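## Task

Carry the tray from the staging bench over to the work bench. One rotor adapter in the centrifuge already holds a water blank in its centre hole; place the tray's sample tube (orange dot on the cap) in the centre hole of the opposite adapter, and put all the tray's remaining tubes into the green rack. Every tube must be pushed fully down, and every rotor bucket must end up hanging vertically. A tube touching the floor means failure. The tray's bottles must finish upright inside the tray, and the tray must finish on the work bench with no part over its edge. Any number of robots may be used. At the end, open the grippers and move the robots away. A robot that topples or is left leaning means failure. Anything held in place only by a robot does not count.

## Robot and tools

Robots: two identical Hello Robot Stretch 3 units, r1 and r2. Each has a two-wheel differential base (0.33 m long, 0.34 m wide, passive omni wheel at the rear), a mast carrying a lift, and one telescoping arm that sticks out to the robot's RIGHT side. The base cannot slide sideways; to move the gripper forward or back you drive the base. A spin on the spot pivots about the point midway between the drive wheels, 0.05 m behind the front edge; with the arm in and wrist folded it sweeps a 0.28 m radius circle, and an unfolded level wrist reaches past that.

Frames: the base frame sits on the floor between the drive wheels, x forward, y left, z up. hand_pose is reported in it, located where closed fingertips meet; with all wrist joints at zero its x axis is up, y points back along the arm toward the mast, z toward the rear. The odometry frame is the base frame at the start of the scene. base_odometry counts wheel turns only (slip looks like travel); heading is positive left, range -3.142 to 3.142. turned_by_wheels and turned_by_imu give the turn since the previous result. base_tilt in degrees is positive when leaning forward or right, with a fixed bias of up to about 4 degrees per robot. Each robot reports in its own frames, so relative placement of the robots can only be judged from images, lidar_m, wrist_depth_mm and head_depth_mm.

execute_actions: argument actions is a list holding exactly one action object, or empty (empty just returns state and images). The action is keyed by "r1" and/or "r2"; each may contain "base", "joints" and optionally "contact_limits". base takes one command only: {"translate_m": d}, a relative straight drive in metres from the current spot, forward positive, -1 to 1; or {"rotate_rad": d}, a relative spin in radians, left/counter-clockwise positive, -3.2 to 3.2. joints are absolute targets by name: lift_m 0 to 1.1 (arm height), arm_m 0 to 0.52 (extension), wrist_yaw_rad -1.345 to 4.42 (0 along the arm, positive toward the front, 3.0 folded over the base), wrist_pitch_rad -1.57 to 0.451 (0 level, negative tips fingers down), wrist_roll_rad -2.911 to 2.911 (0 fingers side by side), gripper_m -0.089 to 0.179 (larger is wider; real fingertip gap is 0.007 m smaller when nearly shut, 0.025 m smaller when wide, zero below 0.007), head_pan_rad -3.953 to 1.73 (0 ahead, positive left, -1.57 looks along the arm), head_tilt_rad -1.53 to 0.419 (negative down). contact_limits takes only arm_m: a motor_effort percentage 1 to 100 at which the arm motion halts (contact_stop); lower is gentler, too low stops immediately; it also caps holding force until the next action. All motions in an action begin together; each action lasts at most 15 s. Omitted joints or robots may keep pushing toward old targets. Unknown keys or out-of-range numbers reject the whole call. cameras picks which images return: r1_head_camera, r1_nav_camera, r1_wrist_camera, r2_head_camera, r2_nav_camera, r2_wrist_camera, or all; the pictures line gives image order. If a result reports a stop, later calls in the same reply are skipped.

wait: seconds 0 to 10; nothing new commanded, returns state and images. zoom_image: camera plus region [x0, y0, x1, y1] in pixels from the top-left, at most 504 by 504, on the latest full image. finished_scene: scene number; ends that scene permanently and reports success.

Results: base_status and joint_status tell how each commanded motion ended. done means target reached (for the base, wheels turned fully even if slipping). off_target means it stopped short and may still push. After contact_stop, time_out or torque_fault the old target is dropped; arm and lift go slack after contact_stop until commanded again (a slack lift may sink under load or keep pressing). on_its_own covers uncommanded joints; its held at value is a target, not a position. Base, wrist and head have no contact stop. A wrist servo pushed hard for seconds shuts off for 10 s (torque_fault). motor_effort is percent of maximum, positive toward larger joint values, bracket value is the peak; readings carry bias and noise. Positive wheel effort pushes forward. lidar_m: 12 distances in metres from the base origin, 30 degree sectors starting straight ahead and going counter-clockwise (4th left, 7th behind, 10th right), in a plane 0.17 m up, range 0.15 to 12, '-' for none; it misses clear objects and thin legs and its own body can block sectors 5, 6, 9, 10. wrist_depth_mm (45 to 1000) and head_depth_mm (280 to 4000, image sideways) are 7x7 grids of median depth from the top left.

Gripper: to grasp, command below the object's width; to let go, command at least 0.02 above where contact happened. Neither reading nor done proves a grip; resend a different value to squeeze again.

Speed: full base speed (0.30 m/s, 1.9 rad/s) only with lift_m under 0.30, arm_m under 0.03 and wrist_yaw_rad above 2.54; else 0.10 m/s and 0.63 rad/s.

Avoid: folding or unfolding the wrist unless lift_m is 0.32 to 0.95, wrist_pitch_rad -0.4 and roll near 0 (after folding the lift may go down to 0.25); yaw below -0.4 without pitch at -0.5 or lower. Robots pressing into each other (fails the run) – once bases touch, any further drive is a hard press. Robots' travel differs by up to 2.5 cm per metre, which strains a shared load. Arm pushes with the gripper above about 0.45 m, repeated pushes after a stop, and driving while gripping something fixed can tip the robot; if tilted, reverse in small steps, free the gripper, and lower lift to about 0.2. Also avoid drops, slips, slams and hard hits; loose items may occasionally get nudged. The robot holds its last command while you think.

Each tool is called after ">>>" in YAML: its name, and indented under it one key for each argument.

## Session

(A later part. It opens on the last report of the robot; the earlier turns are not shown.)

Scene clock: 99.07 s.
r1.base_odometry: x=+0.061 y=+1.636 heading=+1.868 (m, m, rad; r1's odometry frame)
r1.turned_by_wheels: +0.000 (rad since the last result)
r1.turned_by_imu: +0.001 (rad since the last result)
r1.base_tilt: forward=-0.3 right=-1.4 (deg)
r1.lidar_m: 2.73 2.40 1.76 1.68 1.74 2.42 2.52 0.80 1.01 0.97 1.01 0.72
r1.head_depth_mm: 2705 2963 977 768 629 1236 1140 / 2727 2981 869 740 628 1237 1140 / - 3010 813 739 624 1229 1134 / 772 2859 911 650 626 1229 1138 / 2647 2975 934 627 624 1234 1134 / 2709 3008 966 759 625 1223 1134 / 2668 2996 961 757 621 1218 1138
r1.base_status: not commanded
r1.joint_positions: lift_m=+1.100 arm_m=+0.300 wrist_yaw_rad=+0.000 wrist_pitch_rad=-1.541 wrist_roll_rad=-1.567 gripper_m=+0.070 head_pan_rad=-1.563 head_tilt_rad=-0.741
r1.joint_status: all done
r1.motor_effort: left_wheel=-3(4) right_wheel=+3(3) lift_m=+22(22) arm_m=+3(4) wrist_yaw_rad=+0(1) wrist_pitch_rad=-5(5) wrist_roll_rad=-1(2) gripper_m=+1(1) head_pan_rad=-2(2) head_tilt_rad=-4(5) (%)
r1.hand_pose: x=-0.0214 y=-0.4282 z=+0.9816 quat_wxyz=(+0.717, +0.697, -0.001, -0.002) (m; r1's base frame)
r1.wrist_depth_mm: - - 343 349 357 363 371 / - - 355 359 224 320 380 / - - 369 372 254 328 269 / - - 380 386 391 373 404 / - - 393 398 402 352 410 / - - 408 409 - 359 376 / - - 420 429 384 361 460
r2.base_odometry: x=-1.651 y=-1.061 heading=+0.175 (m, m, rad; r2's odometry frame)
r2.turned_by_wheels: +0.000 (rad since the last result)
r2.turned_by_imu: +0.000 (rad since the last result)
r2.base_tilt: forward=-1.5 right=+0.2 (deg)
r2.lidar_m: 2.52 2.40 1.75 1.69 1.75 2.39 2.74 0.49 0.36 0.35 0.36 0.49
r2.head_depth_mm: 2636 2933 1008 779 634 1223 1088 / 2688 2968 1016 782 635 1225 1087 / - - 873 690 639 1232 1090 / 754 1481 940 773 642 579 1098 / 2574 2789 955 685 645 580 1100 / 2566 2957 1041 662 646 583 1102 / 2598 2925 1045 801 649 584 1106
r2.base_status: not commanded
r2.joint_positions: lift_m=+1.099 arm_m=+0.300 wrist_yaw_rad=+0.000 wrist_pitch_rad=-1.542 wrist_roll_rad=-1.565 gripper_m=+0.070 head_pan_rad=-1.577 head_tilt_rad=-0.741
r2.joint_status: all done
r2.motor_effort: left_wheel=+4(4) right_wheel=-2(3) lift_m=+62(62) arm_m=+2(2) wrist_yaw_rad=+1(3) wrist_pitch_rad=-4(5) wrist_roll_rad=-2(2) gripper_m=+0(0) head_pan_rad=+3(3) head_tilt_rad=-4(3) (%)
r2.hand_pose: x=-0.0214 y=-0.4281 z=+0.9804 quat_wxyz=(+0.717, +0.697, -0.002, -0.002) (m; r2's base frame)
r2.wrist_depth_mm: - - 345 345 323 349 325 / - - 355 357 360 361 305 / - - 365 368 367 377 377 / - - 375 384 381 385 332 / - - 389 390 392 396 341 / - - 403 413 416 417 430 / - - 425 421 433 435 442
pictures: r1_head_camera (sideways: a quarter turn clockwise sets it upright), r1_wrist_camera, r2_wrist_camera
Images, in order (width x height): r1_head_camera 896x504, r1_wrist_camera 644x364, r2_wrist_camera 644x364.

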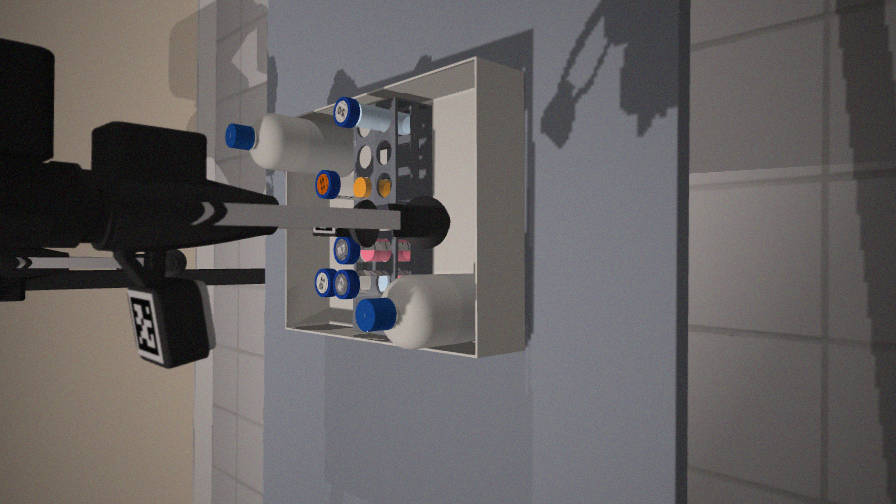

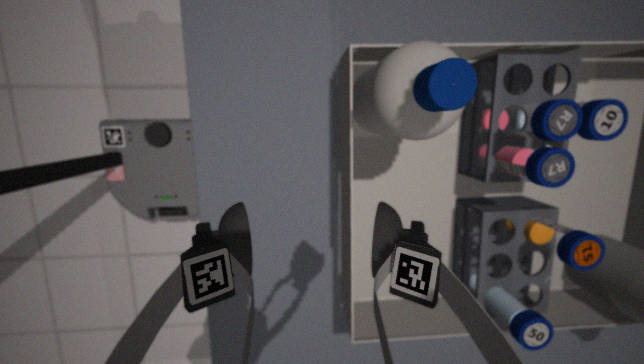

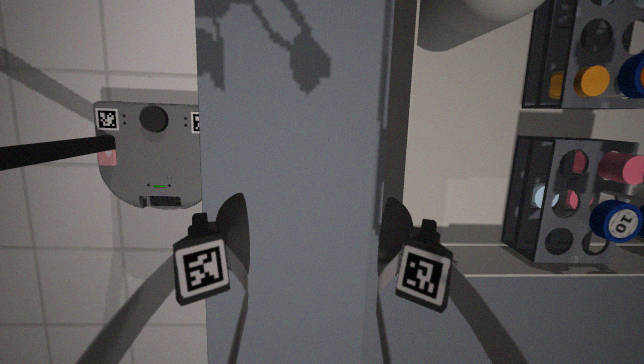

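>>> execute_actions:
  actions:
    - {"r1":{"joints":{"arm_m":0.328,"lift_m":1.02}},"r2":{"base":{"translate_m":0.058},"joints":{"arm_m":0.379,"lift_m":1.02}}}
  cameras: ["r1_wrist_camera","r2_wrist_camera"]

Scene clock: 117.47 s.
r1.base_odometry: x=+0.061 y=+1.636 heading=+1.868 (m, m, rad; r1's odometry frame)
r1.turned_by_wheels: +0.000 (rad since the last result)
r1.turned_by_imu: +0.001 (rad since the last result)
r1.base_tilt: forward=-0.1 right=-1.4 (deg)
r1.lidar_m: 2.73 2.39 1.76 1.68 1.74 2.42 2.51 0.80 1.01 0.97 1.01 0.72
r1.head_depth_mm: - 3008 977 764 630 1236 1136 / - 2982 868 738 627 1227 1140 / - - 793 742 627 1223 1132 / 2555 2930 781 648 626 1233 1135 / 2654 3000 898 625 626 1228 1144 / 2657 2957 965 761 624 1237 1125 / 2673 2987 964 758 624 1224 1136
r1.base_status: not commanded
r1.joint_positions: lift_m=+1.020 arm_m=+0.328 wrist_yaw_rad=+0.000 wrist_pitch_rad=-1.541 wrist_roll_rad=-1.567 gripper_m=+0.070 head_pan_rad=-1.563 head_tilt_rad=-0.741
r1.joint_status: all done
r1.motor_effort: left_wheel=-4(3) right_wheel=+3(3) lift_m=+14(20) arm_m=+3(7) wrist_yaw_rad=+0(0) wrist_pitch_rad=-4(4) wrist_roll_rad=-2(2) gripper_m=+0(0) head_pan_rad=-2(3) head_tilt_rad=-5(5) (%)
r1.hand_pose: x=-0.0214 y=-0.4561 z=+0.9022 quat_wxyz=(+0.717, +0.697, -0.001, -0.002) (m; r1's base frame)
r1.wrist_depth_mm: 963 270 270 273 145 211 234 / 993 277 279 278 143 114 238 / - 285 289 289 156 270 191 / - 293 297 302 305 277 190 / - 307 307 312 319 299 323 / - - 320 323 - 299 271 / - - 328 331 335 277 309
r2.base_odometry: x=-1.594 y=-1.051 heading=+0.175 (m, m, rad; r2's odometry frame)
r2.turned_by_wheels: +0.000 (rad since the last result)
r2.turned_by_imu: +0.000 (rad since the last result)
r2.base_tilt: forward=-1.5 right=+0.2 (deg)
r2.lidar_m: 2.46 2.41 1.76 1.69 1.75 2.39 2.79 0.49 0.36 0.35 0.36 0.49
r2.head_depth_mm: - 2952 1007 776 633 1224 1087 / - 2981 971 723 635 1223 1088 / - - 827 772 638 1231 1092 / 972 2791 938 774 641 578 1093 / 2578 2916 945 653 644 581 1101 / 2586 2936 1037 797 646 582 1102 / 2594 2925 1045 802 648 584 1103
r2.base_status: done
r2.joint_positions: lift_m=+1.021 arm_m=+0.379 wrist_yaw_rad=+0.000 wrist_pitch_rad=-1.542 wrist_roll_rad=-1.565 gripper_m=+0.070 head_pan_rad=-1.577 head_tilt_rad=-0.741
r2.joint_status: all done
r2.motor_effort: left_wheel=+3(10) right_wheel=-2(4) lift_m=+17(55) arm_m=+2(4) wrist_yaw_rad=+0(0) wrist_pitch_rad=-4(4) wrist_roll_rad=-2(2) gripper_m=+0(0) head_pan_rad=+3(3) head_tilt_rad=-2(3) (%)
r2.hand_pose: x=-0.0214 y=-0.5070 z=+0.9026 quat_wxyz=(+0.717, +0.697, -0.002, -0.002) (m; r2's base frame)
r2.wrist_depth_mm: 931 268 270 269 140 223 224 / 978 277 280 278 153 278 233 / - 286 286 291 293 268 237 / - 293 295 300 303 304 244 / - 303 306 309 310 288 257 / - 308 320 320 325 293 264 / - 327 331 330 321 278 207
pictures: r1_wrist_camera, r2_wrist_camera
Images, in order (width x height): r1_wrist_camera 644x364, r2_wrist_camera 644x364.

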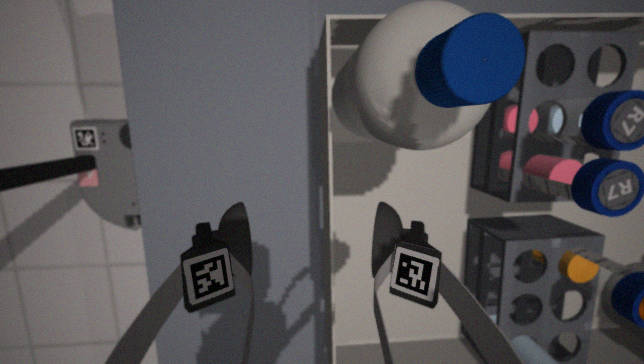

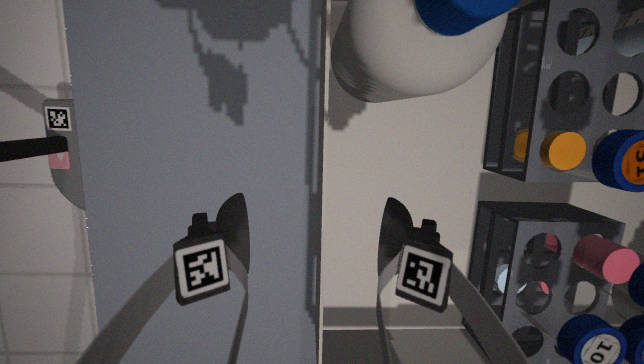

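>>> execute_actions:
  actions:
    - {"r1":{"joints":{"lift_m":0.92}},"r2":{"joints":{"lift_m":0.92}}}
  cameras: ["r1_wrist_camera","r2_wrist_camera"]

>>> execute_actions:
  actions:
    - {"r1":{"joints":{"gripper_m":-0.04}},"r2":{"joints":{"gripper_m":-0.04}}}
  cameras: []

>>> execute_actions:
  actions:
    - {"r1":{"joints":{"lift_m":1.05}},"r2":{"joints":{"lift_m":1.05}}}
  cameras: ["r1_nav_camera","r1_head_camera","r2_head_camera"]

Scene clock: 127.07 s.
r1.base_odometry: x=+0.061 y=+1.636 heading=+1.868 (m, m, rad; r1's odometry frame)
r1.turned_by_wheels: +0.000 (rad since the last result)
r1.turned_by_imu: +0.001 (rad since the last result)
r1.base_tilt: forward=-0.2 right=-1.5 (deg)
r1.lidar_m: 2.72 2.40 1.76 1.68 1.75 2.42 2.52 0.80 1.00 0.97 1.01 0.73
r1.head_depth_mm: 2649 3000 - 721 615 1233 1140 / 2689 2872 768 738 630 1225 1136 / 2588 2867 - 740 627 1225 1132 / 707 1541 930 649 610 1228 1140 / 2665 3031 942 629 622 1222 1133 / 2701 3008 962 760 626 1221 1126 / 2684 2963 966 756 623 1223 1132
r1.base_status: not commanded
r1.joint_positions: lift_m=+0.920 arm_m=+0.328 wrist_yaw_rad=+0.000 wrist_pitch_rad=-1.541 wrist_roll_rad=-1.567 gripper_m=+0.070 head_pan_rad=-1.563 head_tilt_rad=-0.741
r1.joint_status: all done
r1.motor_effort: left_wheel=-3(4) right_wheel=+3(3) lift_m=+14(13) arm_m=+3(3) wrist_yaw_rad=-1(0) wrist_pitch_rad=-4(4) wrist_roll_rad=-2(2) gripper_m=+1(0) head_pan_rad=-3(2) head_tilt_rad=-4(4) (%)
r1.hand_pose: x=-0.0214 y=-0.4561 z=+0.8021 quat_wxyz=(+0.717, +0.697, -0.001, -0.002) (m; r1's base frame)
r1.wrist_depth_mm: 173 175 178 179 77 53 48 / 178 180 184 185 82 56 51 / 185 186 189 191 103 62 55 / 190 191 195 197 201 204 64 / 971 198 201 204 208 212 207 / - 204 211 211 - 220 198 / - 211 217 220 223 227 199
r2.base_odometry: x=-1.594 y=-1.051 heading=+0.175 (m, m, rad; r2's odometry frame)
r2.turned_by_wheels: +0.000 (rad since the last result)
r2.turned_by_imu: +0.000 (rad since the last result)
r2.base_tilt: forward=-1.5 right=+0.3 (deg)
r2.lidar_m: 2.46 2.40 1.76 1.69 1.75 2.39 2.79 0.49 0.36 0.35 0.36 0.49
r2.head_depth_mm: 2609 2895 - 752 618 1218 1086 / 2584 2813 934 720 635 1229 1085 / 2538 2749 - 771 638 1232 1086 / 797 1453 956 772 641 578 1096 / 2528 2913 978 655 642 581 1103 / 2587 2921 1040 798 645 583 1098 / 2590 2927 1047 802 648 586 1105
r2.base_status: not commanded
r2.joint_positions: lift_m=+0.921 arm_m=+0.379 wrist_yaw_rad=+0.000 wrist_pitch_rad=-1.542 wrist_roll_rad=-1.565 gripper_m=+0.070 head_pan_rad=-1.577 head_tilt_rad=-0.741
r2.joint_status: all done
r2.motor_effort: left_wheel=+3(3) right_wheel=-2(2) lift_m=+18(16) arm_m=+2(2) wrist_yaw_rad=+0(0) wrist_pitch_rad=-4(4) wrist_roll_rad=-2(1) gripper_m=+0(0) head_pan_rad=+3(3) head_tilt_rad=-3(2) (%)
r2.hand_pose: x=-0.0214 y=-0.5070 z=+0.8026 quat_wxyz=(+0.717, +0.697, -0.002, -0.002) (m; r2's base frame)
r2.wrist_depth_mm: 175 177 178 179 89 62 56 / 179 182 185 186 133 89 169 / 186 188 189 191 193 195 193 / 191 193 195 197 199 201 196 / 197 200 202 204 205 208 211 / 205 206 212 210 213 216 210 / 211 215 217 217 221 224 193
pictures: r1_wrist_camera, r2_wrist_camera
Images, in order (width x height): r1_wrist_camera 644x364, r2_wrist_camera 644x364.

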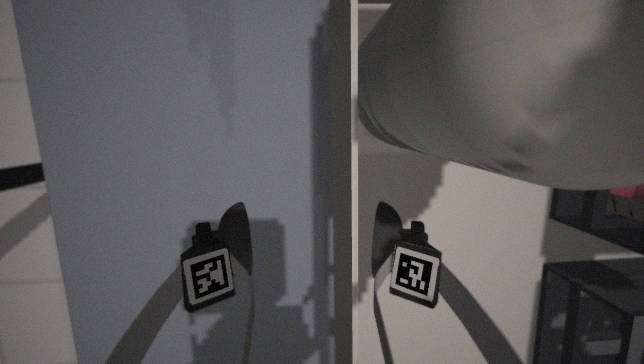

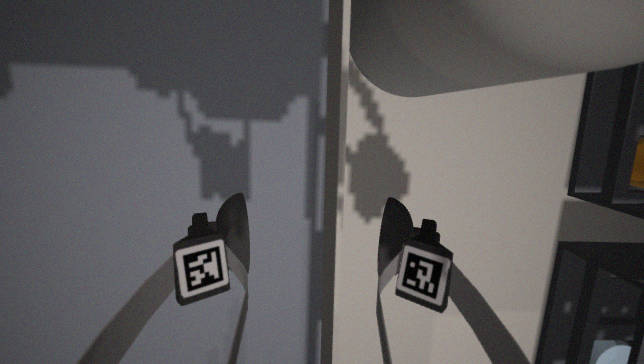

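Scene clock: 128.67 s.
r1.base_odometry: x=+0.061 y=+1.636 heading=+1.868 (m, m, rad; r1's odometry frame)
r1.turned_by_wheels: +0.000 (rad since the last result)
r1.turned_by_imu: +0.000 (rad since the last result)
r1.base_tilt: forward=-0.3 right=-1.3 (deg)
r1.lidar_m: 2.72 2.40 1.76 1.68 1.74 2.43 2.52 0.80 1.01 0.97 1.01 0.72
r1.head_depth_mm: 2659 3009 - 719 613 1244 1137 / 2666 2918 767 738 626 1224 1139 / 2646 2880 - 738 623 1242 1136 / 710 1534 933 688 624 1221 1143 / 2687 2952 931 619 625 1222 1133 / 2648 2967 964 760 621 1222 1134 / 2680 2969 967 757 624 1226 1142
r1.base_status: not commanded
r1.joint_positions: lift_m=+0.920 arm_m=+0.328 wrist_yaw_rad=+0.000 wrist_pitch_rad=-1.498 wrist_roll_rad=-1.571 gripper_m=-0.039 head_pan_rad=-1.563 head_tilt_rad=-0.741
r1.joint_status: all done
r1.on_its_own: wrist_pitch_rad is at rest, and its effort (-26) is outside its rest range (-20 to +32)
r1.motor_effort: left_wheel=-3(3) right_wheel=+2(3) lift_m=+17(17) arm_m=+1(4) wrist_yaw_rad=+0(0) wrist_pitch_rad=-26(29) wrist_roll_rad=+0(2) gripper_m=-19(92) head_pan_rad=-3(3) head_tilt_rad=-5(6) (%)
r1.hand_pose: x=-0.0214 y=-0.4676 z=+0.8014 quat_wxyz=(+0.732, +0.681, +0.000, +0.000) (m; r1's base frame)
r1.wrist_depth_mm: 166 170 175 137 56 48 46 / 171 175 181 130 59 50 48 / 176 181 185 165 69 55 52 / 182 186 192 195 201 67 61 / 187 192 197 162 208 216 184 / 194 198 204 213 218 221 188 / 203 204 214 218 225 232 204
r2.base_odometry: x=-1.594 y=-1.051 heading=+0.175 (m, m, rad; r2's odometry frame)
r2.turned_by_wheels: +0.000 (rad since the last result)
r2.turned_by_imu: +0.000 (rad since the last result)
r2.base_tilt: forward=-1.5 right=+0.3 (deg)
r2.lidar_m: 2.47 2.41 1.75 1.69 1.75 2.40 2.79 0.49 0.36 0.35 0.36 0.49
r2.head_depth_mm: 2624 2897 - 753 618 1220 1084 / 2605 2821 935 721 635 1226 1088 / 2546 2772 - 779 638 577 1095 / 795 1459 961 772 641 578 1093 / 2525 2919 981 660 643 581 1101 / 2572 2935 1040 798 645 583 1102 / 2585 2906 1049 801 647 585 1103
r2.base_status: not commanded
r2.joint_positions: lift_m=+0.920 arm_m=+0.379 wrist_yaw_rad=+0.000 wrist_pitch_rad=-1.511 wrist_roll_rad=-1.566 gripper_m=-0.039 head_pan_rad=-1.577 head_tilt_rad=-0.741
r2.joint_status: all done
r2.motor_effort: left_wheel=+3(3) right_wheel=-2(2) lift_m=+25(26) arm_m=+0(2) wrist_yaw_rad=-1(1) wrist_pitch_rad=-19(19) wrist_roll_rad=-1(2) gripper_m=-17(92) head_pan_rad=+3(3) head_tilt_rad=-4(3) (%)
r2.hand_pose: x=-0.0214 y=-0.5153 z=+0.8019 quat_wxyz=(+0.728, +0.686, -0.001, -0.002) (m; r2's base frame)
r2.wrist_depth_mm: 170 173 176 138 83 61 55 / 175 178 182 183 123 92 190 / 180 183 187 189 192 197 178 / 185 189 193 195 199 204 177 / 192 194 198 - 206 211 213 / 197 201 205 211 214 217 192 / 204 208 213 216 220 224 195
pictures: none
No camera images: the call's "cameras" was empty. Leave "cameras" out to get every camera's image.

Scene clock: 132.40 s.
r1.base_odometry: x=+0.061 y=+1.636 heading=+1.868 (m, m, rad; r1's odometry frame)
r1.turned_by_wheels: +0.000 (rad since the last result)
r1.turned_by_imu: +0.001 (rad since the last result)
r1.base_tilt: forward=-0.3 right=-1.4 (deg)
r1.lidar_m: 2.73 2.39 1.76 1.68 1.74 2.42 2.52 0.80 1.01 0.97 1.01 0.73
r1.head_depth_mm: 2703 2963 978 741 627 1232 1142 / - 3033 937 632 627 1233 1144 / - - 741 628 625 1237 1140 / 2559 763 640 698 626 1220 1133 / 2677 734 500 735 625 1223 1129 / 2673 2973 962 757 625 1219 1136 / 2658 2919 962 757 624 1221 1127
r1.base_status: not commanded
r1.joint_positions: lift_m=+1.050 arm_m=+0.328 wrist_yaw_rad=+0.000 wrist_pitch_rad=-1.503 wrist_roll_rad=-1.570 gripper_m=-0.039 head_pan_rad=-1.563 head_tilt_rad=-0.741
r1.joint_status: all done
r1.on_its_own: wrist_pitch_rad is at rest, and its effort (-24) is outside its rest range (-20 to +32)
r1.motor_effort: left_wheel=-2(11) right_wheel=+2(11) lift_m=+23(26) arm_m=+0(1) wrist_yaw_rad=+1(0) wrist_pitch_rad=-24(27) wrist_roll_rad=-1(0) gripper_m=-18(19) head_pan_rad=-3(2) head_tilt_rad=-4(6) (%)
r1.hand_pose: x=-0.0214 y=-0.4663 z=+0.9311 quat_wxyz=(+0.730, +0.683, +0.000, -0.001) (m; r1's base frame)
r1.wrist_depth_mm: 956 288 295 297 - - - / 991 298 303 307 - - - / - 305 314 315 - - - / - 314 325 97 235 222 179 / - 328 331 97 311 288 180 / - - 344 265 326 313 179 / - - 360 363 235 399 403
r2.base_odometry: x=-1.594 y=-1.051 heading=+0.175 (m, m, rad; r2's odometry frame)
r2.turned_by_wheels: +0.000 (rad since the last result)
r2.turned_by_imu: +0.000 (rad since the last result)
r2.base_tilt: forward=-1.5 right=+0.3 (deg)
r2.lidar_m: 2.47 2.40 1.76 1.69 1.75 2.40 2.79 0.49 0.36 0.35 0.36 0.49
r2.head_depth_mm: 2697 2946 1005 778 632 1222 1088 / 2559 2777 541 782 635 1229 1093 / - - 577 714 637 577 1093 / 1901 2763 792 651 640 578 1093 / 2570 2857 917 666 643 582 1097 / 2584 2910 1041 795 645 583 1100 / 2578 2909 1050 801 649 585 1106
r2.base_status: not commanded
r2.joint_positions: lift_m=+1.049 arm_m=+0.379 wrist_yaw_rad=+0.000 wrist_pitch_rad=-1.507 wrist_roll_rad=-1.567 gripper_m=-0.039 head_pan_rad=-1.577 head_tilt_rad=-0.741
r2.joint_status: all done
r2.on_its_own: wrist_pitch_rad is at rest, and its effort (-21) is outside its rest range (-20 to +32)
r2.motor_effort: left_wheel=+2(8) right_wheel=-1(4) lift_m=+71(73) arm_m=-1(0) wrist_yaw_rad=+0(0) wrist_pitch_rad=-21(21) wrist_roll_rad=-1(2) gripper_m=-17(17) head_pan_rad=+3(3) head_tilt_rad=-4(3) (%)
r2.hand_pose: x=-0.0214 y=-0.5164 z=+0.9305 quat_wxyz=(+0.729, +0.684, -0.001, -0.002) (m; r2's base frame)
r2.wrist_depth_mm: 934 287 294 294 168 314 318 / 976 295 302 232 187 284 250 / 304 305 310 229 222 284 258 / - 315 321 251 271 270 206 / - 325 332 - 245 241 198 / - 334 340 200 217 220 191 / - 346 356 195 190 196 179
pictures: r1_head_camera (sideways: a quarter turn clockwise sets it upright), r1_nav_camera (sideways: a quarter turn counterclockwise sets it upright), r2_head_camera (sideways: a quarter turn clockwise sets it upright)
Images, in order (width x height): r1_head_camera 896x504, r1_nav_camera 672x504, r2_head_camera 896x504.

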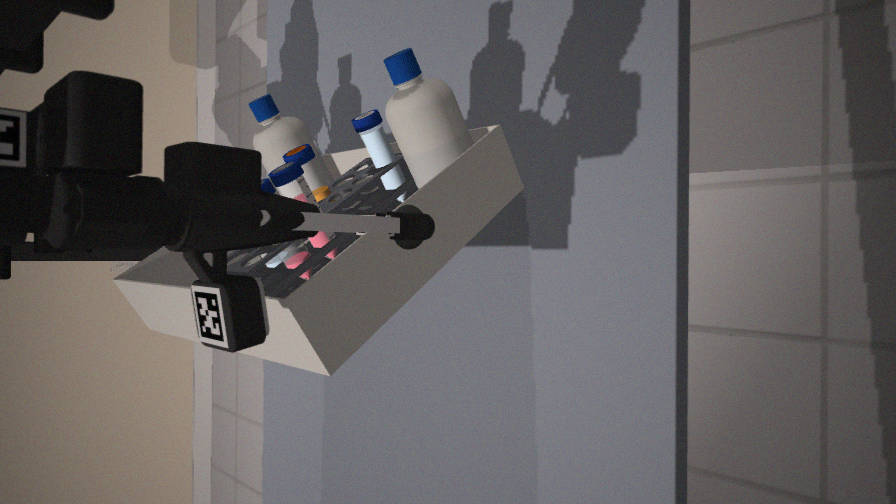

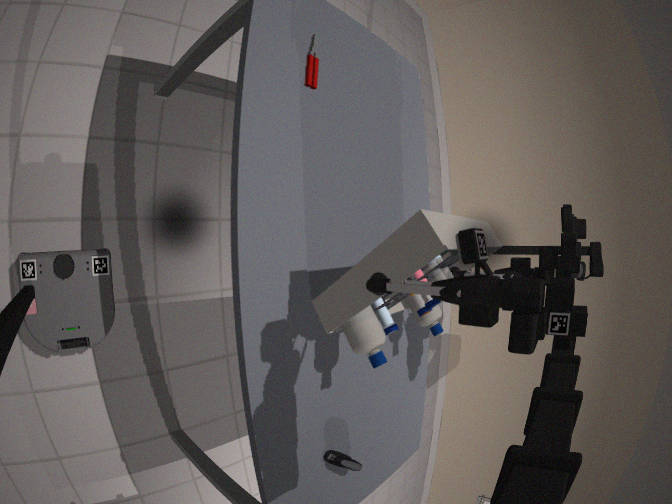

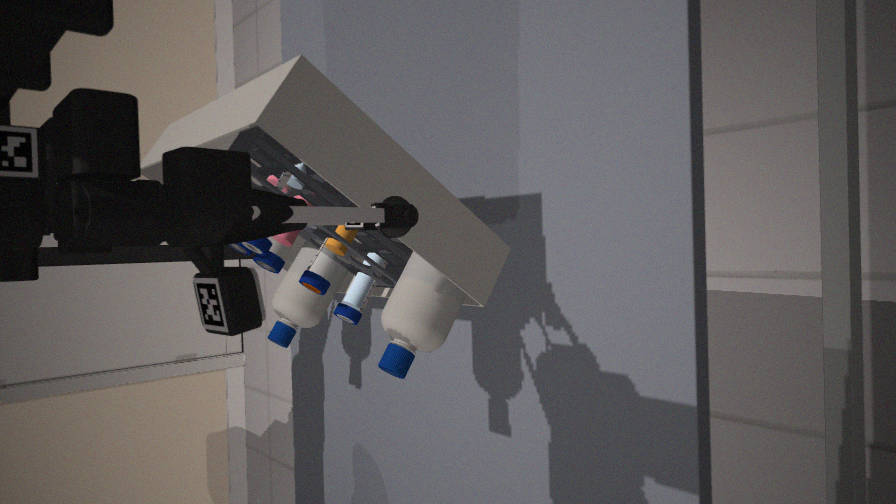

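>>> execute_actions:
  actions:
    - {"r1":{"joints":{"lift_m":0.92}},"r2":{"joints":{"lift_m":0.92}}}
  cameras: ["r1_wrist_camera","r1_head_camera","r2_head_camera"]

Scene clock: 138.60 s.
r1.base_odometry: x=+0.061 y=+1.636 heading=+1.868 (m, m, rad; r1's odometry frame)
r1.turned_by_wheels: +0.000 (rad since the last result)
r1.turned_by_imu: +0.001 (rad since the last result)
r1.base_tilt: forward=-0.2 right=-1.3 (deg)
r1.lidar_m: 2.73 2.39 1.76 1.68 1.74 2.42 2.52 0.80 1.00 0.97 1.01 0.72
r1.head_depth_mm: 2774 2997 975 744 628 1226 1139 / 2593 2984 908 621 628 1230 1135 / - - 776 623 626 1235 1131 / 2632 847 672 650 628 1224 1138 / 2660 2864 513 734 625 1228 1133 / 2687 2983 962 760 623 1231 1136 / 2625 2924 965 758 623 1219 1135
r1.base_status: not commanded
r1.joint_positions: lift_m=+1.045 arm_m=+0.328 wrist_yaw_rad=+0.000 wrist_pitch_rad=-1.504 wrist_roll_rad=-1.570 gripper_m=-0.039 head_pan_rad=-1.563 head_tilt_rad=-0.741
r1.joint_status: lift_m contact_stop (moved -0.005 of -0.130)
r1.on_its_own: lift_m is slack since a contact_stop, until your next command for it (your +0.920 is given up); wrist_pitch_rad is at rest, and its effort (-24) is outside its rest range (-20 to +32)
r1.motor_effort: left_wheel=-2(4) right_wheel=+2(3) lift_m=+18(22) arm_m=+1(1) wrist_yaw_rad=+0(0) wrist_pitch_rad=-24(24) wrist_roll_rad=+0(0) gripper_m=-18(18) head_pan_rad=-2(3) head_tilt_rad=-4(4) (%)
r1.hand_pose: x=-0.0214 y=-0.4661 z=+0.9264 quat_wxyz=(+0.730, +0.683, +0.000, +0.000) (m; r1's base frame)
r1.wrist_depth_mm: 950 282 290 104 124 126 130 / 991 294 299 107 141 146 149 / - 301 308 112 173 180 169 / - 311 319 186 224 223 185 / - 324 329 122 293 265 185 / - - 338 254 320 290 187 / - - 353 255 230 391 397
r2.base_odometry: x=-1.594 y=-1.051 heading=+0.175 (m, m, rad; r2's odometry frame)
r2.turned_by_wheels: +0.000 (rad since the last result)
r2.turned_by_imu: +0.000 (rad since the last result)
r2.base_tilt: forward=-1.5 right=+0.3 (deg)
r2.lidar_m: 2.46 2.40 1.75 1.69 1.75 2.40 2.79 0.49 0.36 0.35 0.36 0.49
r2.head_depth_mm: - 2948 1006 777 633 1222 1086 / - 2805 565 780 636 1228 1086 / - - 707 713 639 1227 1093 / 1219 2824 781 668 641 578 1094 / 2562 2933 913 655 643 581 1095 / 2598 2944 1042 795 646 582 1100 / 2586 2908 1043 798 648 585 1102
r2.base_status: not commanded
r2.joint_positions: lift_m=+1.022 arm_m=+0.379 wrist_yaw_rad=+0.000 wrist_pitch_rad=-1.510 wrist_roll_rad=-1.567 gripper_m=-0.039 head_pan_rad=-1.577 head_tilt_rad=-0.741
r2.joint_status: lift_m contact_stop (moved -0.027 of -0.129)
r2.on_its_own: lift_m is slack since a contact_stop, until your next command for it (your +0.920 is given up)
r2.motor_effort: left_wheel=+4(8) right_wheel=-2(4) lift_m=+40(69) arm_m=-1(1) wrist_yaw_rad=+1(0) wrist_pitch_rad=-19(21) wrist_roll_rad=-1(1) gripper_m=-15(17) head_pan_rad=+3(2) head_tilt_rad=-3(3) (%)
r2.hand_pose: x=-0.0214 y=-0.5156 z=+0.9034 quat_wxyz=(+0.728, +0.685, -0.001, -0.002) (m; r2's base frame)
r2.wrist_depth_mm: 263 263 270 272 148 288 291 / 271 272 279 253 169 249 236 / 279 279 286 222 203 278 225 / - 287 294 247 246 257 189 / - 299 304 - 231 231 193 / - 309 313 323 207 212 202 / - 321 329 193 188 192 185
pictures: r1_head_camera (sideways: a quarter turn clockwise sets it upright), r1_wrist_camera, r2_head_camera (sideways: a quarter turn clockwise sets it upright)
Images, in order (width x height): r1_head_camera 896x504, r1_wrist_camera 644x364, r2_head_camera 896x504.

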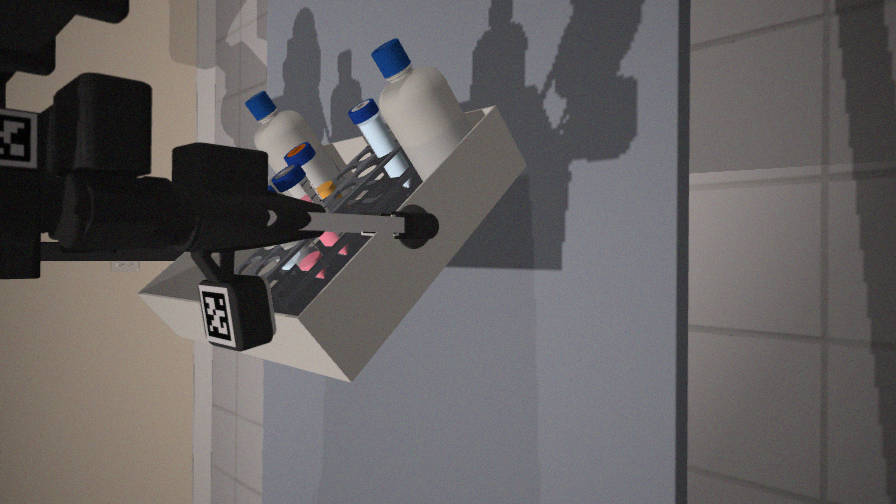

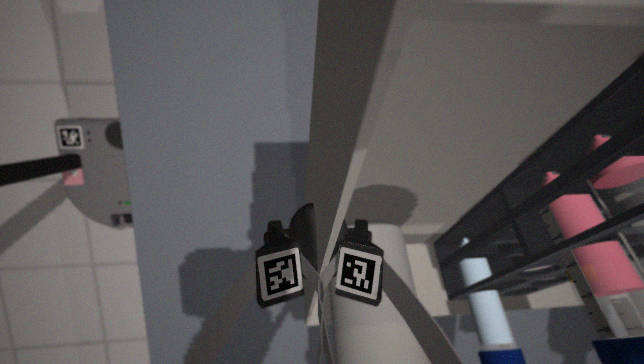

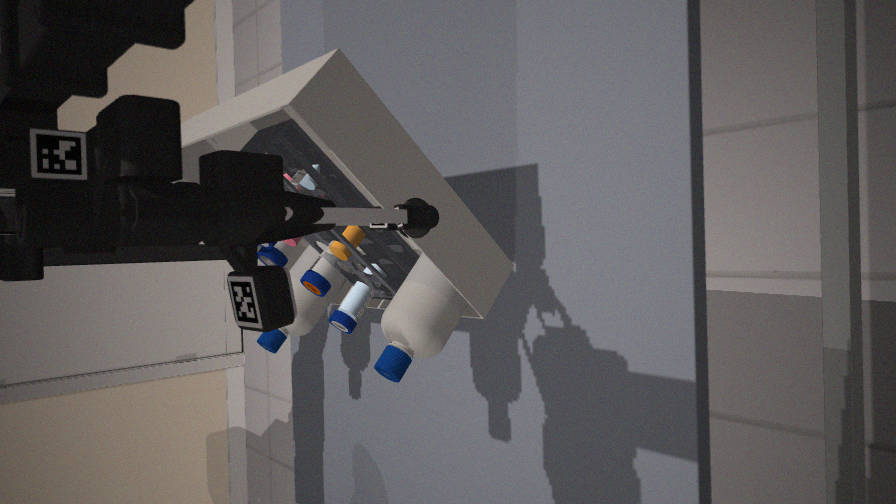

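>>> execute_actions:
  actions:
    - {"r1":{"base":{"translate_m":0.04},"joints":{"lift_m":1.03}},"r2":{"base":{"translate_m":-0.04},"joints":{"lift_m":1.03}}}
  cameras: []

>>> execute_actions:
  actions:
    - {"r1":{"base":{"translate_m":0.03},"joints":{"lift_m":0.99}},"r2":{"base":{"translate_m":-0.03},"joints":{"lift_m":0.99}}}
  cameras: ["r1_head_camera"]

Scene clock: 149.57 s.
r1.base_odometry: x=+0.049 y=+1.675 heading=+1.868 (m, m, rad; r1's odometry frame)
r1.turned_by_wheels: +0.000 (rad since the last result)
r1.turned_by_imu: +0.001 (rad since the last result)
r1.base_tilt: forward=-0.2 right=-1.4 (deg)
r1.lidar_m: 2.68 2.40 1.76 1.67 1.74 2.42 2.56 0.84 1.01 0.97 1.01 0.69
r1.head_depth_mm: - 2997 979 739 628 1233 1132 / - 3077 869 627 628 1230 1142 / - - 747 631 625 1223 1139 / 2578 1402 690 607 626 1236 1130 / 2624 814 524 714 624 1221 1136 / 2649 3007 963 758 624 1231 1138 / 2673 2988 960 760 625 1231 1130
r1.base_status: done
r1.joint_positions: lift_m=+1.030 arm_m=+0.328 wrist_yaw_rad=+0.000 wrist_pitch_rad=-1.507 wrist_roll_rad=-1.571 gripper_m=-0.039 head_pan_rad=-1.563 head_tilt_rad=-0.741
r1.joint_status: all done
r1.on_its_own: wrist_pitch_rad is at rest, and its effort (-22) is outside its rest range (-20 to +32)
r1.motor_effort: left_wheel=-2(5) right_wheel=+3(8) lift_m=+15(18) arm_m=+1(1) wrist_yaw_rad=+1(0) wrist_pitch_rad=-22(24) wrist_roll_rad=+0(0) gripper_m=-17(17) head_pan_rad=-3(2) head_tilt_rad=-5(5) (%)
r1.hand_pose: x=-0.0214 y=-0.4653 z=+0.9117 quat_wxyz=(+0.729, +0.685, +0.000, +0.000) (m; r1's base frame)
r1.wrist_depth_mm: 935 271 277 125 127 130 132 / 983 280 288 145 147 150 153 / 998 288 295 177 173 179 169 / - 297 304 219 214 217 179 / - 309 314 180 267 250 179 / - 320 323 306 316 284 175 / - - 339 336 225 294 381
r2.base_odometry: x=-1.634 y=-1.058 heading=+0.175 (m, m, rad; r2's odometry frame)
r2.turned_by_wheels: +0.000 (rad since the last result)
r2.turned_by_imu: +0.000 (rad since the last result)
r2.base_tilt: forward=-1.5 right=+0.3 (deg)
r2.lidar_m: 2.50 2.41 1.76 1.69 1.75 2.40 2.76 0.49 0.36 0.35 0.36 0.49
r2.head_depth_mm: - 2944 1006 777 632 1220 1088 / - 2883 578 756 637 1228 1090 / - - 708 715 638 1223 1091 / 1842 2792 756 665 640 578 1092 / 2561 2888 837 648 642 580 1102 / 2569 2924 1042 796 645 583 1105 / 2579 2932 1044 800 648 584 1105
r2.base_status: done
r2.joint_positions: lift_m=+1.029 arm_m=+0.379 wrist_yaw_rad=+0.000 wrist_pitch_rad=-1.506 wrist_roll_rad=-1.567 gripper_m=-0.039 head_pan_rad=-1.577 head_tilt_rad=-0.741
r2.joint_status: all done
r2.on_its_own: wrist_pitch_rad is at rest, and its effort (-21) is outside its rest range (-20 to +32)
r2.motor_effort: left_wheel=+3(4) right_wheel=-2(7) lift_m=+72(70) arm_m=-1(1) wrist_yaw_rad=-1(0) wrist_pitch_rad=-21(22) wrist_roll_rad=-1(1) gripper_m=-16(17) head_pan_rad=+3(3) head_tilt_rad=-3(3) (%)
r2.hand_pose: x=-0.0214 y=-0.5166 z=+0.9105 quat_wxyz=(+0.729, +0.684, -0.001, -0.002) (m; r2's base frame)
r2.wrist_depth_mm: 268 268 276 225 142 245 248 / 277 277 284 219 169 258 232 / 283 284 293 228 222 271 217 / - 291 301 244 248 251 190 / - 304 312 - 231 234 200 / - 318 320 201 214 217 190 / - 325 332 197 195 201 182
pictures: none
No camera images: the call's "cameras" was empty. Leave "cameras" out to get every camera's image.

Scene clock: 151.17 s.
r1.base_odometry: x=+0.041 y=+1.703 heading=+1.868 (m, m, rad; r1's odometry frame)
r1.turned_by_wheels: +0.000 (rad since the last result)
r1.turned_by_imu: +0.000 (rad since the last result)
r1.base_tilt: forward=-0.2 right=-1.3 (deg)
r1.lidar_m: 2.65 2.40 1.75 1.68 1.74 2.41 2.59 0.86 1.01 0.97 1.01 0.66
r1.head_depth_mm: 2569 - 940 742 628 1224 1140 / 2552 2861 818 624 627 1222 1138 / 668 - 753 659 627 1234 1139 / 723 2884 728 692 625 1226 1136 / 2647 2902 723 663 626 1233 1134 / 2665 2983 964 737 622 1227 1137 / 2644 2968 967 756 622 1220 1132
r1.base_status: done
r1.joint_positions: lift_m=+0.990 arm_m=+0.328 wrist_yaw_rad=+0.000 wrist_pitch_rad=-1.507 wrist_roll_rad=-1.571 gripper_m=-0.039 head_pan_rad=-1.563 head_tilt_rad=-0.741
r1.joint_status: all done
r1.on_its_own: wrist_pitch_rad is at rest, and its effort (-22) is outside its rest range (-20 to +32)
r1.motor_effort: left_wheel=+0(4) right_wheel=+0(6) lift_m=+15(17) arm_m=+1(0) wrist_yaw_rad=+0(0) wrist_pitch_rad=-22(22) wrist_roll_rad=+0(0) gripper_m=-17(18) head_pan_rad=-2(2) head_tilt_rad=-4(3) (%)
r1.hand_pose: x=-0.0214 y=-0.4653 z=+0.8716 quat_wxyz=(+0.729, +0.685, +0.000, +0.000) (m; r1's base frame)
r1.wrist_depth_mm: 893 233 240 157 157 162 167 / 923 241 247 174 172 177 174 / 956 248 256 191 189 195 175 / 981 257 264 213 210 215 180 / - 263 271 176 235 233 175 / - 275 281 252 266 258 179 / - 285 290 270 223 264 236
r2.base_odometry: x=-1.663 y=-1.063 heading=+0.175 (m, m, rad; r2's odometry frame)
r2.turned_by_wheels: +0.000 (rad since the last result)
r2.turned_by_imu: +0.000 (rad since the last result)
r2.base_tilt: forward=-1.6 right=+0.3 (deg)
r2.lidar_m: 2.54 2.40 1.75 1.69 1.75 2.40 2.72 0.49 0.36 0.35 0.36 0.49
r2.head_depth_mm: 2505 - 1004 774 634 1221 1090 / 2508 2961 844 710 636 1223 1088 / 2458 - 760 713 638 1227 1091 / 715 2818 787 714 639 578 1098 / 2546 2896 837 653 643 580 1099 / 2570 2922 1042 794 646 582 1104 / 2584 2931 1047 803 646 585 1105
r2.base_status: done
r2.joint_positions: lift_m=+0.991 arm_m=+0.379 wrist_yaw_rad=+0.000 wrist_pitch_rad=-1.506 wrist_roll_rad=-1.567 gripper_m=-0.039 head_pan_rad=-1.577 head_tilt_rad=-0.741
r2.joint_status: all done
r2.on_its_own: wrist_pitch_rad is at rest, and its effort (-21) is outside its rest range (-20 to +32)
r2.motor_effort: left_wheel=+2(5) right_wheel=-1(5) lift_m=+23(70) arm_m=-1(1) wrist_yaw_rad=+0(0) wrist_pitch_rad=-21(21) wrist_roll_rad=-1(1) gripper_m=-16(16) head_pan_rad=+3(3) head_tilt_rad=-4(4) (%)
r2.hand_pose: x=-0.0214 y=-0.5166 z=+0.8720 quat_wxyz=(+0.729, +0.684, -0.001, -0.002) (m; r2's base frame)
r2.wrist_depth_mm: 230 236 240 184 126 138 199 / 239 243 248 204 159 247 222 / 245 249 255 234 236 241 186 / 254 257 265 228 231 235 179 / 264 266 270 - 225 229 205 / 274 275 278 250 221 224 197 / - 283 292 252 211 218 194
pictures: r1_head_camera (sideways: a quarter turn clockwise sets it upright)
Images, in order (width x height): r1_head_camera 896x504.

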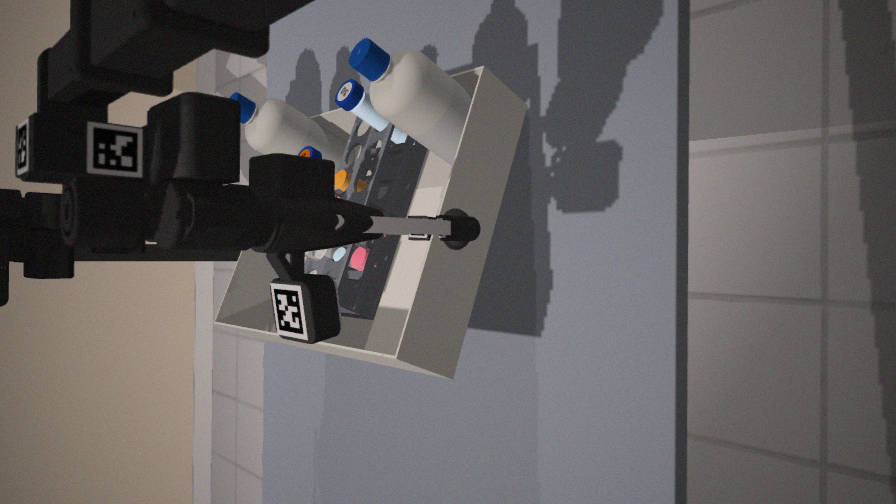

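Working.

>>> execute_actions:
  actions:
    - {"r1":{"base":{"translate_m":0.02},"joints":{"lift_m":0.955}},"r2":{"base":{"translate_m":-0.02},"joints":{"lift_m":0.955}}}
  cameras: []

>>> execute_actions:
  actions:
    - {"r1":{"joints":{"lift_m":0.92}},"r2":{"joints":{"lift_m":0.92}}}
  cameras: []

>>> execute_actions:
  actions:
    - {"r1":{"joints":{"gripper_m":0.07}},"r2":{"joints":{"gripper_m":0.07}}}
  cameras: []

>>> execute_actions:
  actions:
    - {"r1":{"joints":{"lift_m":1.1}},"r2":{"joints":{"lift_m":1.1}}}
  cameras: ["r1_wrist_camera","r2_wrist_camera","r1_head_camera"]

Scene clock: 158.37 s.
r1.base_odometry: x=+0.035 y=+1.722 heading=+1.868 (m, m, rad; r1's odometry frame)
r1.turned_by_wheels: +0.000 (rad since the last result)
r1.turned_by_imu: +0.001 (rad since the last result)
r1.base_tilt: forward=-0.2 right=-1.3 (deg)
r1.lidar_m: 2.64 2.41 1.76 1.67 1.74 2.43 2.61 0.88 1.00 0.97 1.01 0.65
r1.head_depth_mm: 2685 - - 743 629 1232 1135 / 2641 - 824 623 630 1234 1140 / 2562 - - 731 625 1223 1132 / 688 2917 891 722 626 1222 1132 / 2672 3008 907 671 625 1229 1131 / 2646 3022 965 762 625 1222 1126 / 2673 2936 962 756 623 1220 1128
r1.base_status: done
r1.joint_positions: lift_m=+0.955 arm_m=+0.328 wrist_yaw_rad=+0.000 wrist_pitch_rad=-1.507 wrist_roll_rad=-1.571 gripper_m=-0.039 head_pan_rad=-1.563 head_tilt_rad=-0.741
r1.joint_status: all done
r1.on_its_own: wrist_pitch_rad is at rest, and its effort (-21) is outside its rest range (-20 to +32)
r1.motor_effort: left_wheel=-2(4) right_wheel=+2(3) lift_m=+17(20) arm_m=+0(1) wrist_yaw_rad=+0(0) wrist_pitch_rad=-21(22) wrist_roll_rad=+0(0) gripper_m=-16(17) head_pan_rad=-3(3) head_tilt_rad=-5(4) (%)
r1.hand_pose: x=-0.0214 y=-0.4653 z=+0.8365 quat_wxyz=(+0.729, +0.685, +0.000, +0.000) (m; r1's base frame)
r1.wrist_depth_mm: 200 202 207 180 184 189 196 / 206 208 214 190 193 199 199 / 213 215 220 198 203 208 184 / 220 222 228 210 215 218 190 / 981 228 234 179 228 231 173 / - 236 243 243 244 245 178 / - 244 254 253 234 257 197
r2.base_odometry: x=-1.683 y=-1.066 heading=+0.175 (m, m, rad; r2's odometry frame)
r2.turned_by_wheels: +0.000 (rad since the last result)
r2.turned_by_imu: +0.000 (rad since the last result)
r2.base_tilt: forward=-1.5 right=+0.3 (deg)
r2.lidar_m: 2.56 2.40 1.76 1.69 1.75 2.40 2.71 0.49 0.36 0.35 0.36 0.49
r2.head_depth_mm: 2582 - - 776 634 1225 1084 / 2564 - 944 710 633 1223 1089 / 2537 - 806 713 636 1229 1090 / 741 2843 949 765 640 579 1097 / 2565 2931 838 653 643 580 1095 / 2582 2928 1036 795 646 582 1102 / 2578 2945 1046 799 649 585 1104
r2.base_status: done
r2.joint_positions: lift_m=+0.956 arm_m=+0.379 wrist_yaw_rad=+0.000 wrist_pitch_rad=-1.506 wrist_roll_rad=-1.567 gripper_m=-0.039 head_pan_rad=-1.577 head_tilt_rad=-0.741
r2.joint_status: all done
r2.on_its_own: wrist_pitch_rad is at rest, and its effort (-21) is outside its rest range (-20 to +32)
r2.motor_effort: left_wheel=+1(3) right_wheel=+1(4) lift_m=+17(25) arm_m=-1(1) wrist_yaw_rad=-1(0) wrist_pitch_rad=-21(21) wrist_roll_rad=-1(1) gripper_m=-16(16) head_pan_rad=+3(3) head_tilt_rad=-3(3) (%)
r2.hand_pose: x=-0.0214 y=-0.5165 z=+0.8372 quat_wxyz=(+0.729, +0.684, -0.001, -0.002) (m; r2's base frame)
r2.wrist_depth_mm: 202 205 209 187 110 92 193 / 207 210 216 212 161 221 195 / 212 217 221 216 219 224 195 / 219 224 229 219 222 225 190 / 226 231 236 - 225 230 204 / 234 238 243 239 229 233 204 / 241 247 254 228 231 236 207
pictures: none
No camera images: the call's "cameras" was empty. Leave "cameras" out to get every camera's image.

Scene clock: 159.87 s.
r1.base_odometry: x=+0.035 y=+1.722 heading=+1.868 (m, m, rad; r1's odometry frame)
r1.turned_by_wheels: +0.000 (rad since the last result)
r1.turned_by_imu: +0.000 (rad since the last result)
r1.base_tilt: forward=-0.2 right=-1.4 (deg)
r1.lidar_m: 2.63 2.40 1.75 1.67 1.74 2.42 2.61 0.88 1.01 0.97 1.01 0.65
r1.head_depth_mm: 2683 2951 - 699 612 1238 1141 / 2651 - 794 622 630 1229 1141 / 2642 - - 739 625 1226 1138 / 707 2847 926 750 624 1228 1135 / 2677 3003 934 745 624 1216 1133 / 2644 2953 971 756 624 1215 1131 / 2704 2969 962 754 622 1231 1136
r1.base_status: not commanded
r1.joint_positions: lift_m=+0.928 arm_m=+0.328 wrist_yaw_rad=+0.000 wrist_pitch_rad=-1.512 wrist_roll_rad=-1.571 gripper_m=-0.039 head_pan_rad=-1.563 head_tilt_rad=-0.742
r1.joint_status: lift_m contact_stop (moved -0.027 of -0.035)
r1.on_its_own: lift_m is slack since a contact_stop, until your next command for it (your +0.920 is given up)
r1.motor_effort: left_wheel=-1(2) right_wheel=+2(4) lift_m=+18(17) arm_m=+1(0) wrist_yaw_rad=+0(1) wrist_pitch_rad=-20(22) wrist_roll_rad=+0(0) gripper_m=-17(17) head_pan_rad=-3(3) head_tilt_rad=-5(3) (%)
r1.hand_pose: x=-0.0214 y=-0.4640 z=+0.8093 quat_wxyz=(+0.727, +0.686, +0.001, +0.000) (m; r1's base frame)
r1.wrist_depth_mm: 176 179 183 186 192 197 203 / 181 184 189 193 197 204 206 / 187 190 195 198 204 208 185 / 192 196 201 206 211 217 187 / 200 202 208 172 218 222 182 / 974 207 214 223 227 230 171 / - 215 223 228 231 238 181
r2.base_odometry: x=-1.683 y=-1.066 heading=+0.175 (m, m, rad; r2's odometry frame)
r2.turned_by_wheels: +0.000 (rad since the last result)
r2.turned_by_imu: +0.000 (rad since the last result)
r2.base_tilt: forward=-1.5 right=+0.3 (deg)
r2.lidar_m: 2.56 2.40 1.75 1.69 1.75 2.40 2.70 0.49 0.36 0.35 0.36 0.49
r2.head_depth_mm: 2603 2893 - 754 632 1217 1085 / 2581 - 963 731 636 1223 1086 / 2549 - - 778 638 1230 1090 / 760 2819 968 777 639 578 1092 / 2578 2929 849 656 644 581 1095 / 2581 2938 1040 797 647 583 1103 / 2589 2935 1051 802 648 585 1102
r2.base_status: not commanded
r2.joint_positions: lift_m=+0.930 arm_m=+0.379 wrist_yaw_rad=+0.000 wrist_pitch_rad=-1.509 wrist_roll_rad=-1.567 gripper_m=-0.039 head_pan_rad=-1.577 head_tilt_rad=-0.741
r2.joint_status: lift_m contact_stop (moved -0.026 of -0.036)
r2.on_its_own: lift_m is slack since a contact_stop, until your next command for it (your +0.920 is given up)
r2.motor_effort: left_wheel=+2(2) right_wheel=-1(1) lift_m=+40(44) arm_m=-1(1) wrist_yaw_rad=+0(0) wrist_pitch_rad=-20(21) wrist_roll_rad=-1(1) gripper_m=-16(16) head_pan_rad=+3(3) head_tilt_rad=-3(4) (%)
r2.hand_pose: x=-0.0214 y=-0.5159 z=+0.8115 quat_wxyz=(+0.728, +0.685, -0.001, -0.002) (m; r2's base frame)
r2.wrist_depth_mm: 179 182 185 169 102 75 71 / 185 187 192 193 175 202 202 / 189 194 197 201 205 209 184 / 196 199 203 207 211 216 188 / 202 206 211 - 219 224 198 / 208 212 216 224 227 232 200 / 215 221 226 231 235 238 208
pictures: none
No camera images: the call's "cameras" was empty. Leave "cameras" out to get every camera's image.

not run: a stop came earlier in this reply.

not run: a stop came earlier in this reply.

>>> execute_actions:
  actions:
    - {"r1":{"joints":{"gripper_m":0.07,"lift_m":0.935}},"r2":{"joints":{"gripper_m":0.07,"lift_m":0.935}}}
  cameras: []

>>> execute_actions:
  actions:
    - {"r1":{"joints":{"lift_m":1.1}},"r2":{"joints":{"lift_m":1.1}}}
  cameras: ["r1_wrist_camera","r2_wrist_camera","r1_head_camera"]

Scene clock: 168.70 s.
r1.base_odometry: x=+0.035 y=+1.722 heading=+1.868 (m, m, rad; r1's odometry frame)
r1.turned_by_wheels: +0.000 (rad since the last result)
r1.turned_by_imu: +0.001 (rad since the last result)
r1.base_tilt: forward=-0.2 right=-1.3 (deg)
r1.lidar_m: 2.64 2.40 1.75 1.67 1.74 2.42 2.60 0.88 1.01 0.97 1.01 0.65
r1.head_depth_mm: 2671 2921 - 720 626 1234 1142 / 2667 - 834 625 627 1236 1138 / 2554 - - 741 628 1232 1136 / 706 2853 927 735 624 1231 1141 / 2639 2988 971 743 624 1231 1137 / 2638 2984 965 758 625 1220 1132 / 2658 3027 966 757 624 1228 1134
r1.base_status: not commanded
r1.joint_positions: lift_m=+0.935 arm_m=+0.328 wrist_yaw_rad=+0.000 wrist_pitch_rad=-1.540 wrist_roll_rad=-1.571 gripper_m=+0.070 head_pan_rad=-1.563 head_tilt_rad=-0.742
r1.joint_status: all done
r1.motor_effort: left_wheel=-1(1) right_wheel=+1(2) lift_m=+22(25) arm_m=+0(1) wrist_yaw_rad=+0(0) wrist_pitch_rad=-5(22) wrist_roll_rad=+0(0) gripper_m=+1(80) head_pan_rad=-3(3) head_tilt_rad=-5(4) (%)
r1.hand_pose: x=-0.0214 y=-0.4569 z=+0.8166 quat_wxyz=(+0.718, +0.696, +0.001, +0.000) (m; r1's base frame)
r1.wrist_depth_mm: 188 188 191 193 196 200 204 / 194 194 197 200 203 207 208 / 913 199 204 206 209 213 186 / 937 206 210 213 217 220 191 / 980 212 216 219 223 227 190 / - 219 227 227 - 235 174 / - 227 232 236 238 241 214
r2.base_odometry: x=-1.683 y=-1.066 heading=+0.175 (m, m, rad; r2's odometry frame)
r2.turned_by_wheels: +0.000 (rad since the last result)
r2.turned_by_imu: +0.000 (rad since the last result)
r2.base_tilt: forward=-1.5 right=+0.2 (deg)
r2.lidar_m: 2.56 2.39 1.75 1.69 1.75 2.40 2.71 0.49 0.36 0.35 0.36 0.49
r2.head_depth_mm: 2618 2844 - 754 632 1221 1087 / 2561 - 962 731 635 1228 1089 / 2534 - - 781 637 1232 1093 / 757 2772 966 777 641 580 1094 / 2599 2906 846 655 642 580 1091 / 2580 2937 1043 797 646 583 1099 / 2565 2929 1049 800 648 585 1104
r2.base_status: not commanded
r2.joint_positions: lift_m=+0.934 arm_m=+0.379 wrist_yaw_rad=+0.000 wrist_pitch_rad=-1.541 wrist_roll_rad=-1.567 gripper_m=+0.070 head_pan_rad=-1.577 head_tilt_rad=-0.741
r2.joint_status: all done
r2.motor_effort: left_wheel=+2(4) right_wheel=-1(3) lift_m=+62(68) arm_m=-1(1) wrist_yaw_rad=+0(0) wrist_pitch_rad=-5(22) wrist_roll_rad=-1(1) gripper_m=+0(80) head_pan_rad=+3(3) head_tilt_rad=-3(3) (%)
r2.hand_pose: x=-0.0214 y=-0.5077 z=+0.8162 quat_wxyz=(+0.717, +0.697, -0.001, -0.002) (m; r2's base frame)
r2.wrist_depth_mm: 187 189 191 193 111 80 71 / 192 195 196 198 177 202 201 / 198 201 203 204 206 209 204 / 204 206 209 209 214 215 198 / 210 213 217 217 219 224 220 / 218 219 226 226 229 230 199 / 227 229 232 234 236 238 208
pictures: none
No camera images: the call's "cameras" was empty. Leave "cameras" out to get every camera's image.

Scene clock: 171.03 s.
r1.base_odometry: x=+0.035 y=+1.722 heading=+1.868 (m, m, rad; r1's odometry frame)
r1.turned_by_wheels: +0.000 (rad since the last result)
r1.turned_by_imu: +0.001 (rad since the last result)
r1.base_tilt: forward=-0.2 right=-1.3 (deg)
r1.lidar_m: 2.64 2.40 1.76 1.67 1.74 2.42 2.61 0.88 1.01 0.97 1.01 0.65
r1.head_depth_mm: 2685 3014 973 742 627 1233 1137 / 2697 3026 831 624 628 1230 1133 / - 3059 843 741 627 1235 1137 / 2528 2880 919 738 625 1222 1139 / 2670 2960 924 755 626 1229 1135 / 2689 2993 968 756 623 1229 1129 / 2682 2989 957 759 623 1228 1131
r1.base_status: not commanded
r1.joint_positions: lift_m=+1.100 arm_m=+0.328 wrist_yaw_rad=+0.000 wrist_pitch_rad=-1.541 wrist_roll_rad=-1.571 gripper_m=+0.070 head_pan_rad=-1.563 head_tilt_rad=-0.742
r1.joint_status: all done
r1.motor_effort: left_wheel=-1(1) right_wheel=+2(1) lift_m=+22(21) arm_m=+1(1) wrist_yaw_rad=+0(1) wrist_pitch_rad=-5(6) wrist_roll_rad=+0(0) gripper_m=+1(1) head_pan_rad=-2(3) head_tilt_rad=-4(4) (%)
r1.hand_pose: x=-0.0214 y=-0.4567 z=+0.9816 quat_wxyz=(+0.717, +0.697, +0.001, +0.000) (m; r1's base frame)
r1.wrist_depth_mm: - - 346 350 354 362 368 / - - 354 360 364 374 381 / - - 366 373 379 327 392 / - - 378 385 387 307 401 / - - 389 395 373 342 408 / - - 411 405 - 361 352 / - - 421 420 273 446 455
r2.base_odometry: x=-1.683 y=-1.066 heading=+0.175 (m, m, rad; r2's odometry frame)
r2.turned_by_wheels: +0.000 (rad since the last result)
r2.turned_by_imu: +0.000 (rad since the last result)
r2.base_tilt: forward=-1.4 right=+0.3 (deg)
r2.lidar_m: 2.56 2.40 1.76 1.69 1.75 2.40 2.70 0.49 0.36 0.35 0.36 0.49
r2.head_depth_mm: 2606 2956 1007 777 633 1221 1089 / 2648 2949 1014 733 636 1226 1090 / - 2998 948 781 638 1228 1096 / 2497 2897 942 776 640 578 1093 / 2571 2978 841 657 643 581 1096 / 2575 2924 1042 795 645 582 1099 / 2562 2941 1047 801 648 584 1109
r2.base_status: not commanded
r2.joint_positions: lift_m=+1.099 arm_m=+0.379 wrist_yaw_rad=+0.000 wrist_pitch_rad=-1.541 wrist_roll_rad=-1.567 gripper_m=+0.070 head_pan_rad=-1.577 head_tilt_rad=-0.741
r2.joint_status: all done
r2.motor_effort: left_wheel=+2(2) right_wheel=-1(1) lift_m=+62(60) arm_m=-1(1) wrist_yaw_rad=+0(0) wrist_pitch_rad=-4(5) wrist_roll_rad=-1(1) gripper_m=+0(0) head_pan_rad=+3(3) head_tilt_rad=-4(2) (%)
r2.hand_pose: x=-0.0214 y=-0.5075 z=+0.9804 quat_wxyz=(+0.717, +0.697, -0.001, -0.002) (m; r2's base frame)
r2.wrist_depth_mm: - 338 343 342 201 300 257 / - 351 354 357 236 329 331 / - 359 364 368 373 312 381 / - 372 377 379 383 329 388 / - 392 391 391 390 336 392 / - - 406 404 388 378 408 / - 413 413 426 428 439 447
pictures: r1_head_camera (sideways: a quarter turn clockwise sets it upright), r1_wrist_camera, r2_wrist_camera
Images, in order (width x height): r1_head_camera 896x504, r1_wrist_camera 644x364, r2_wrist_camera 644x364.

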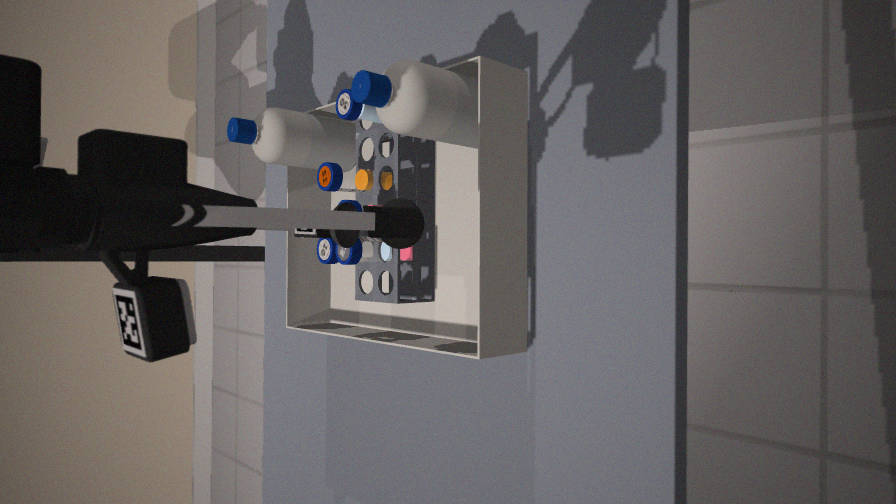

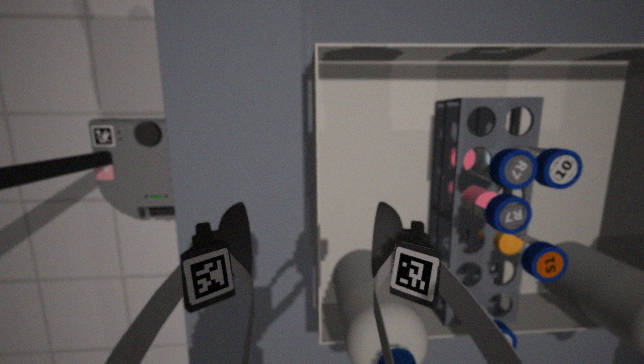

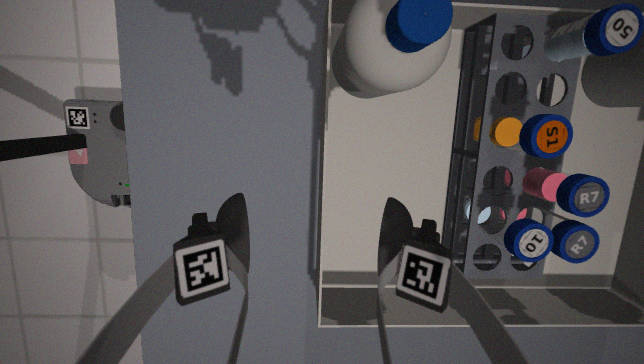

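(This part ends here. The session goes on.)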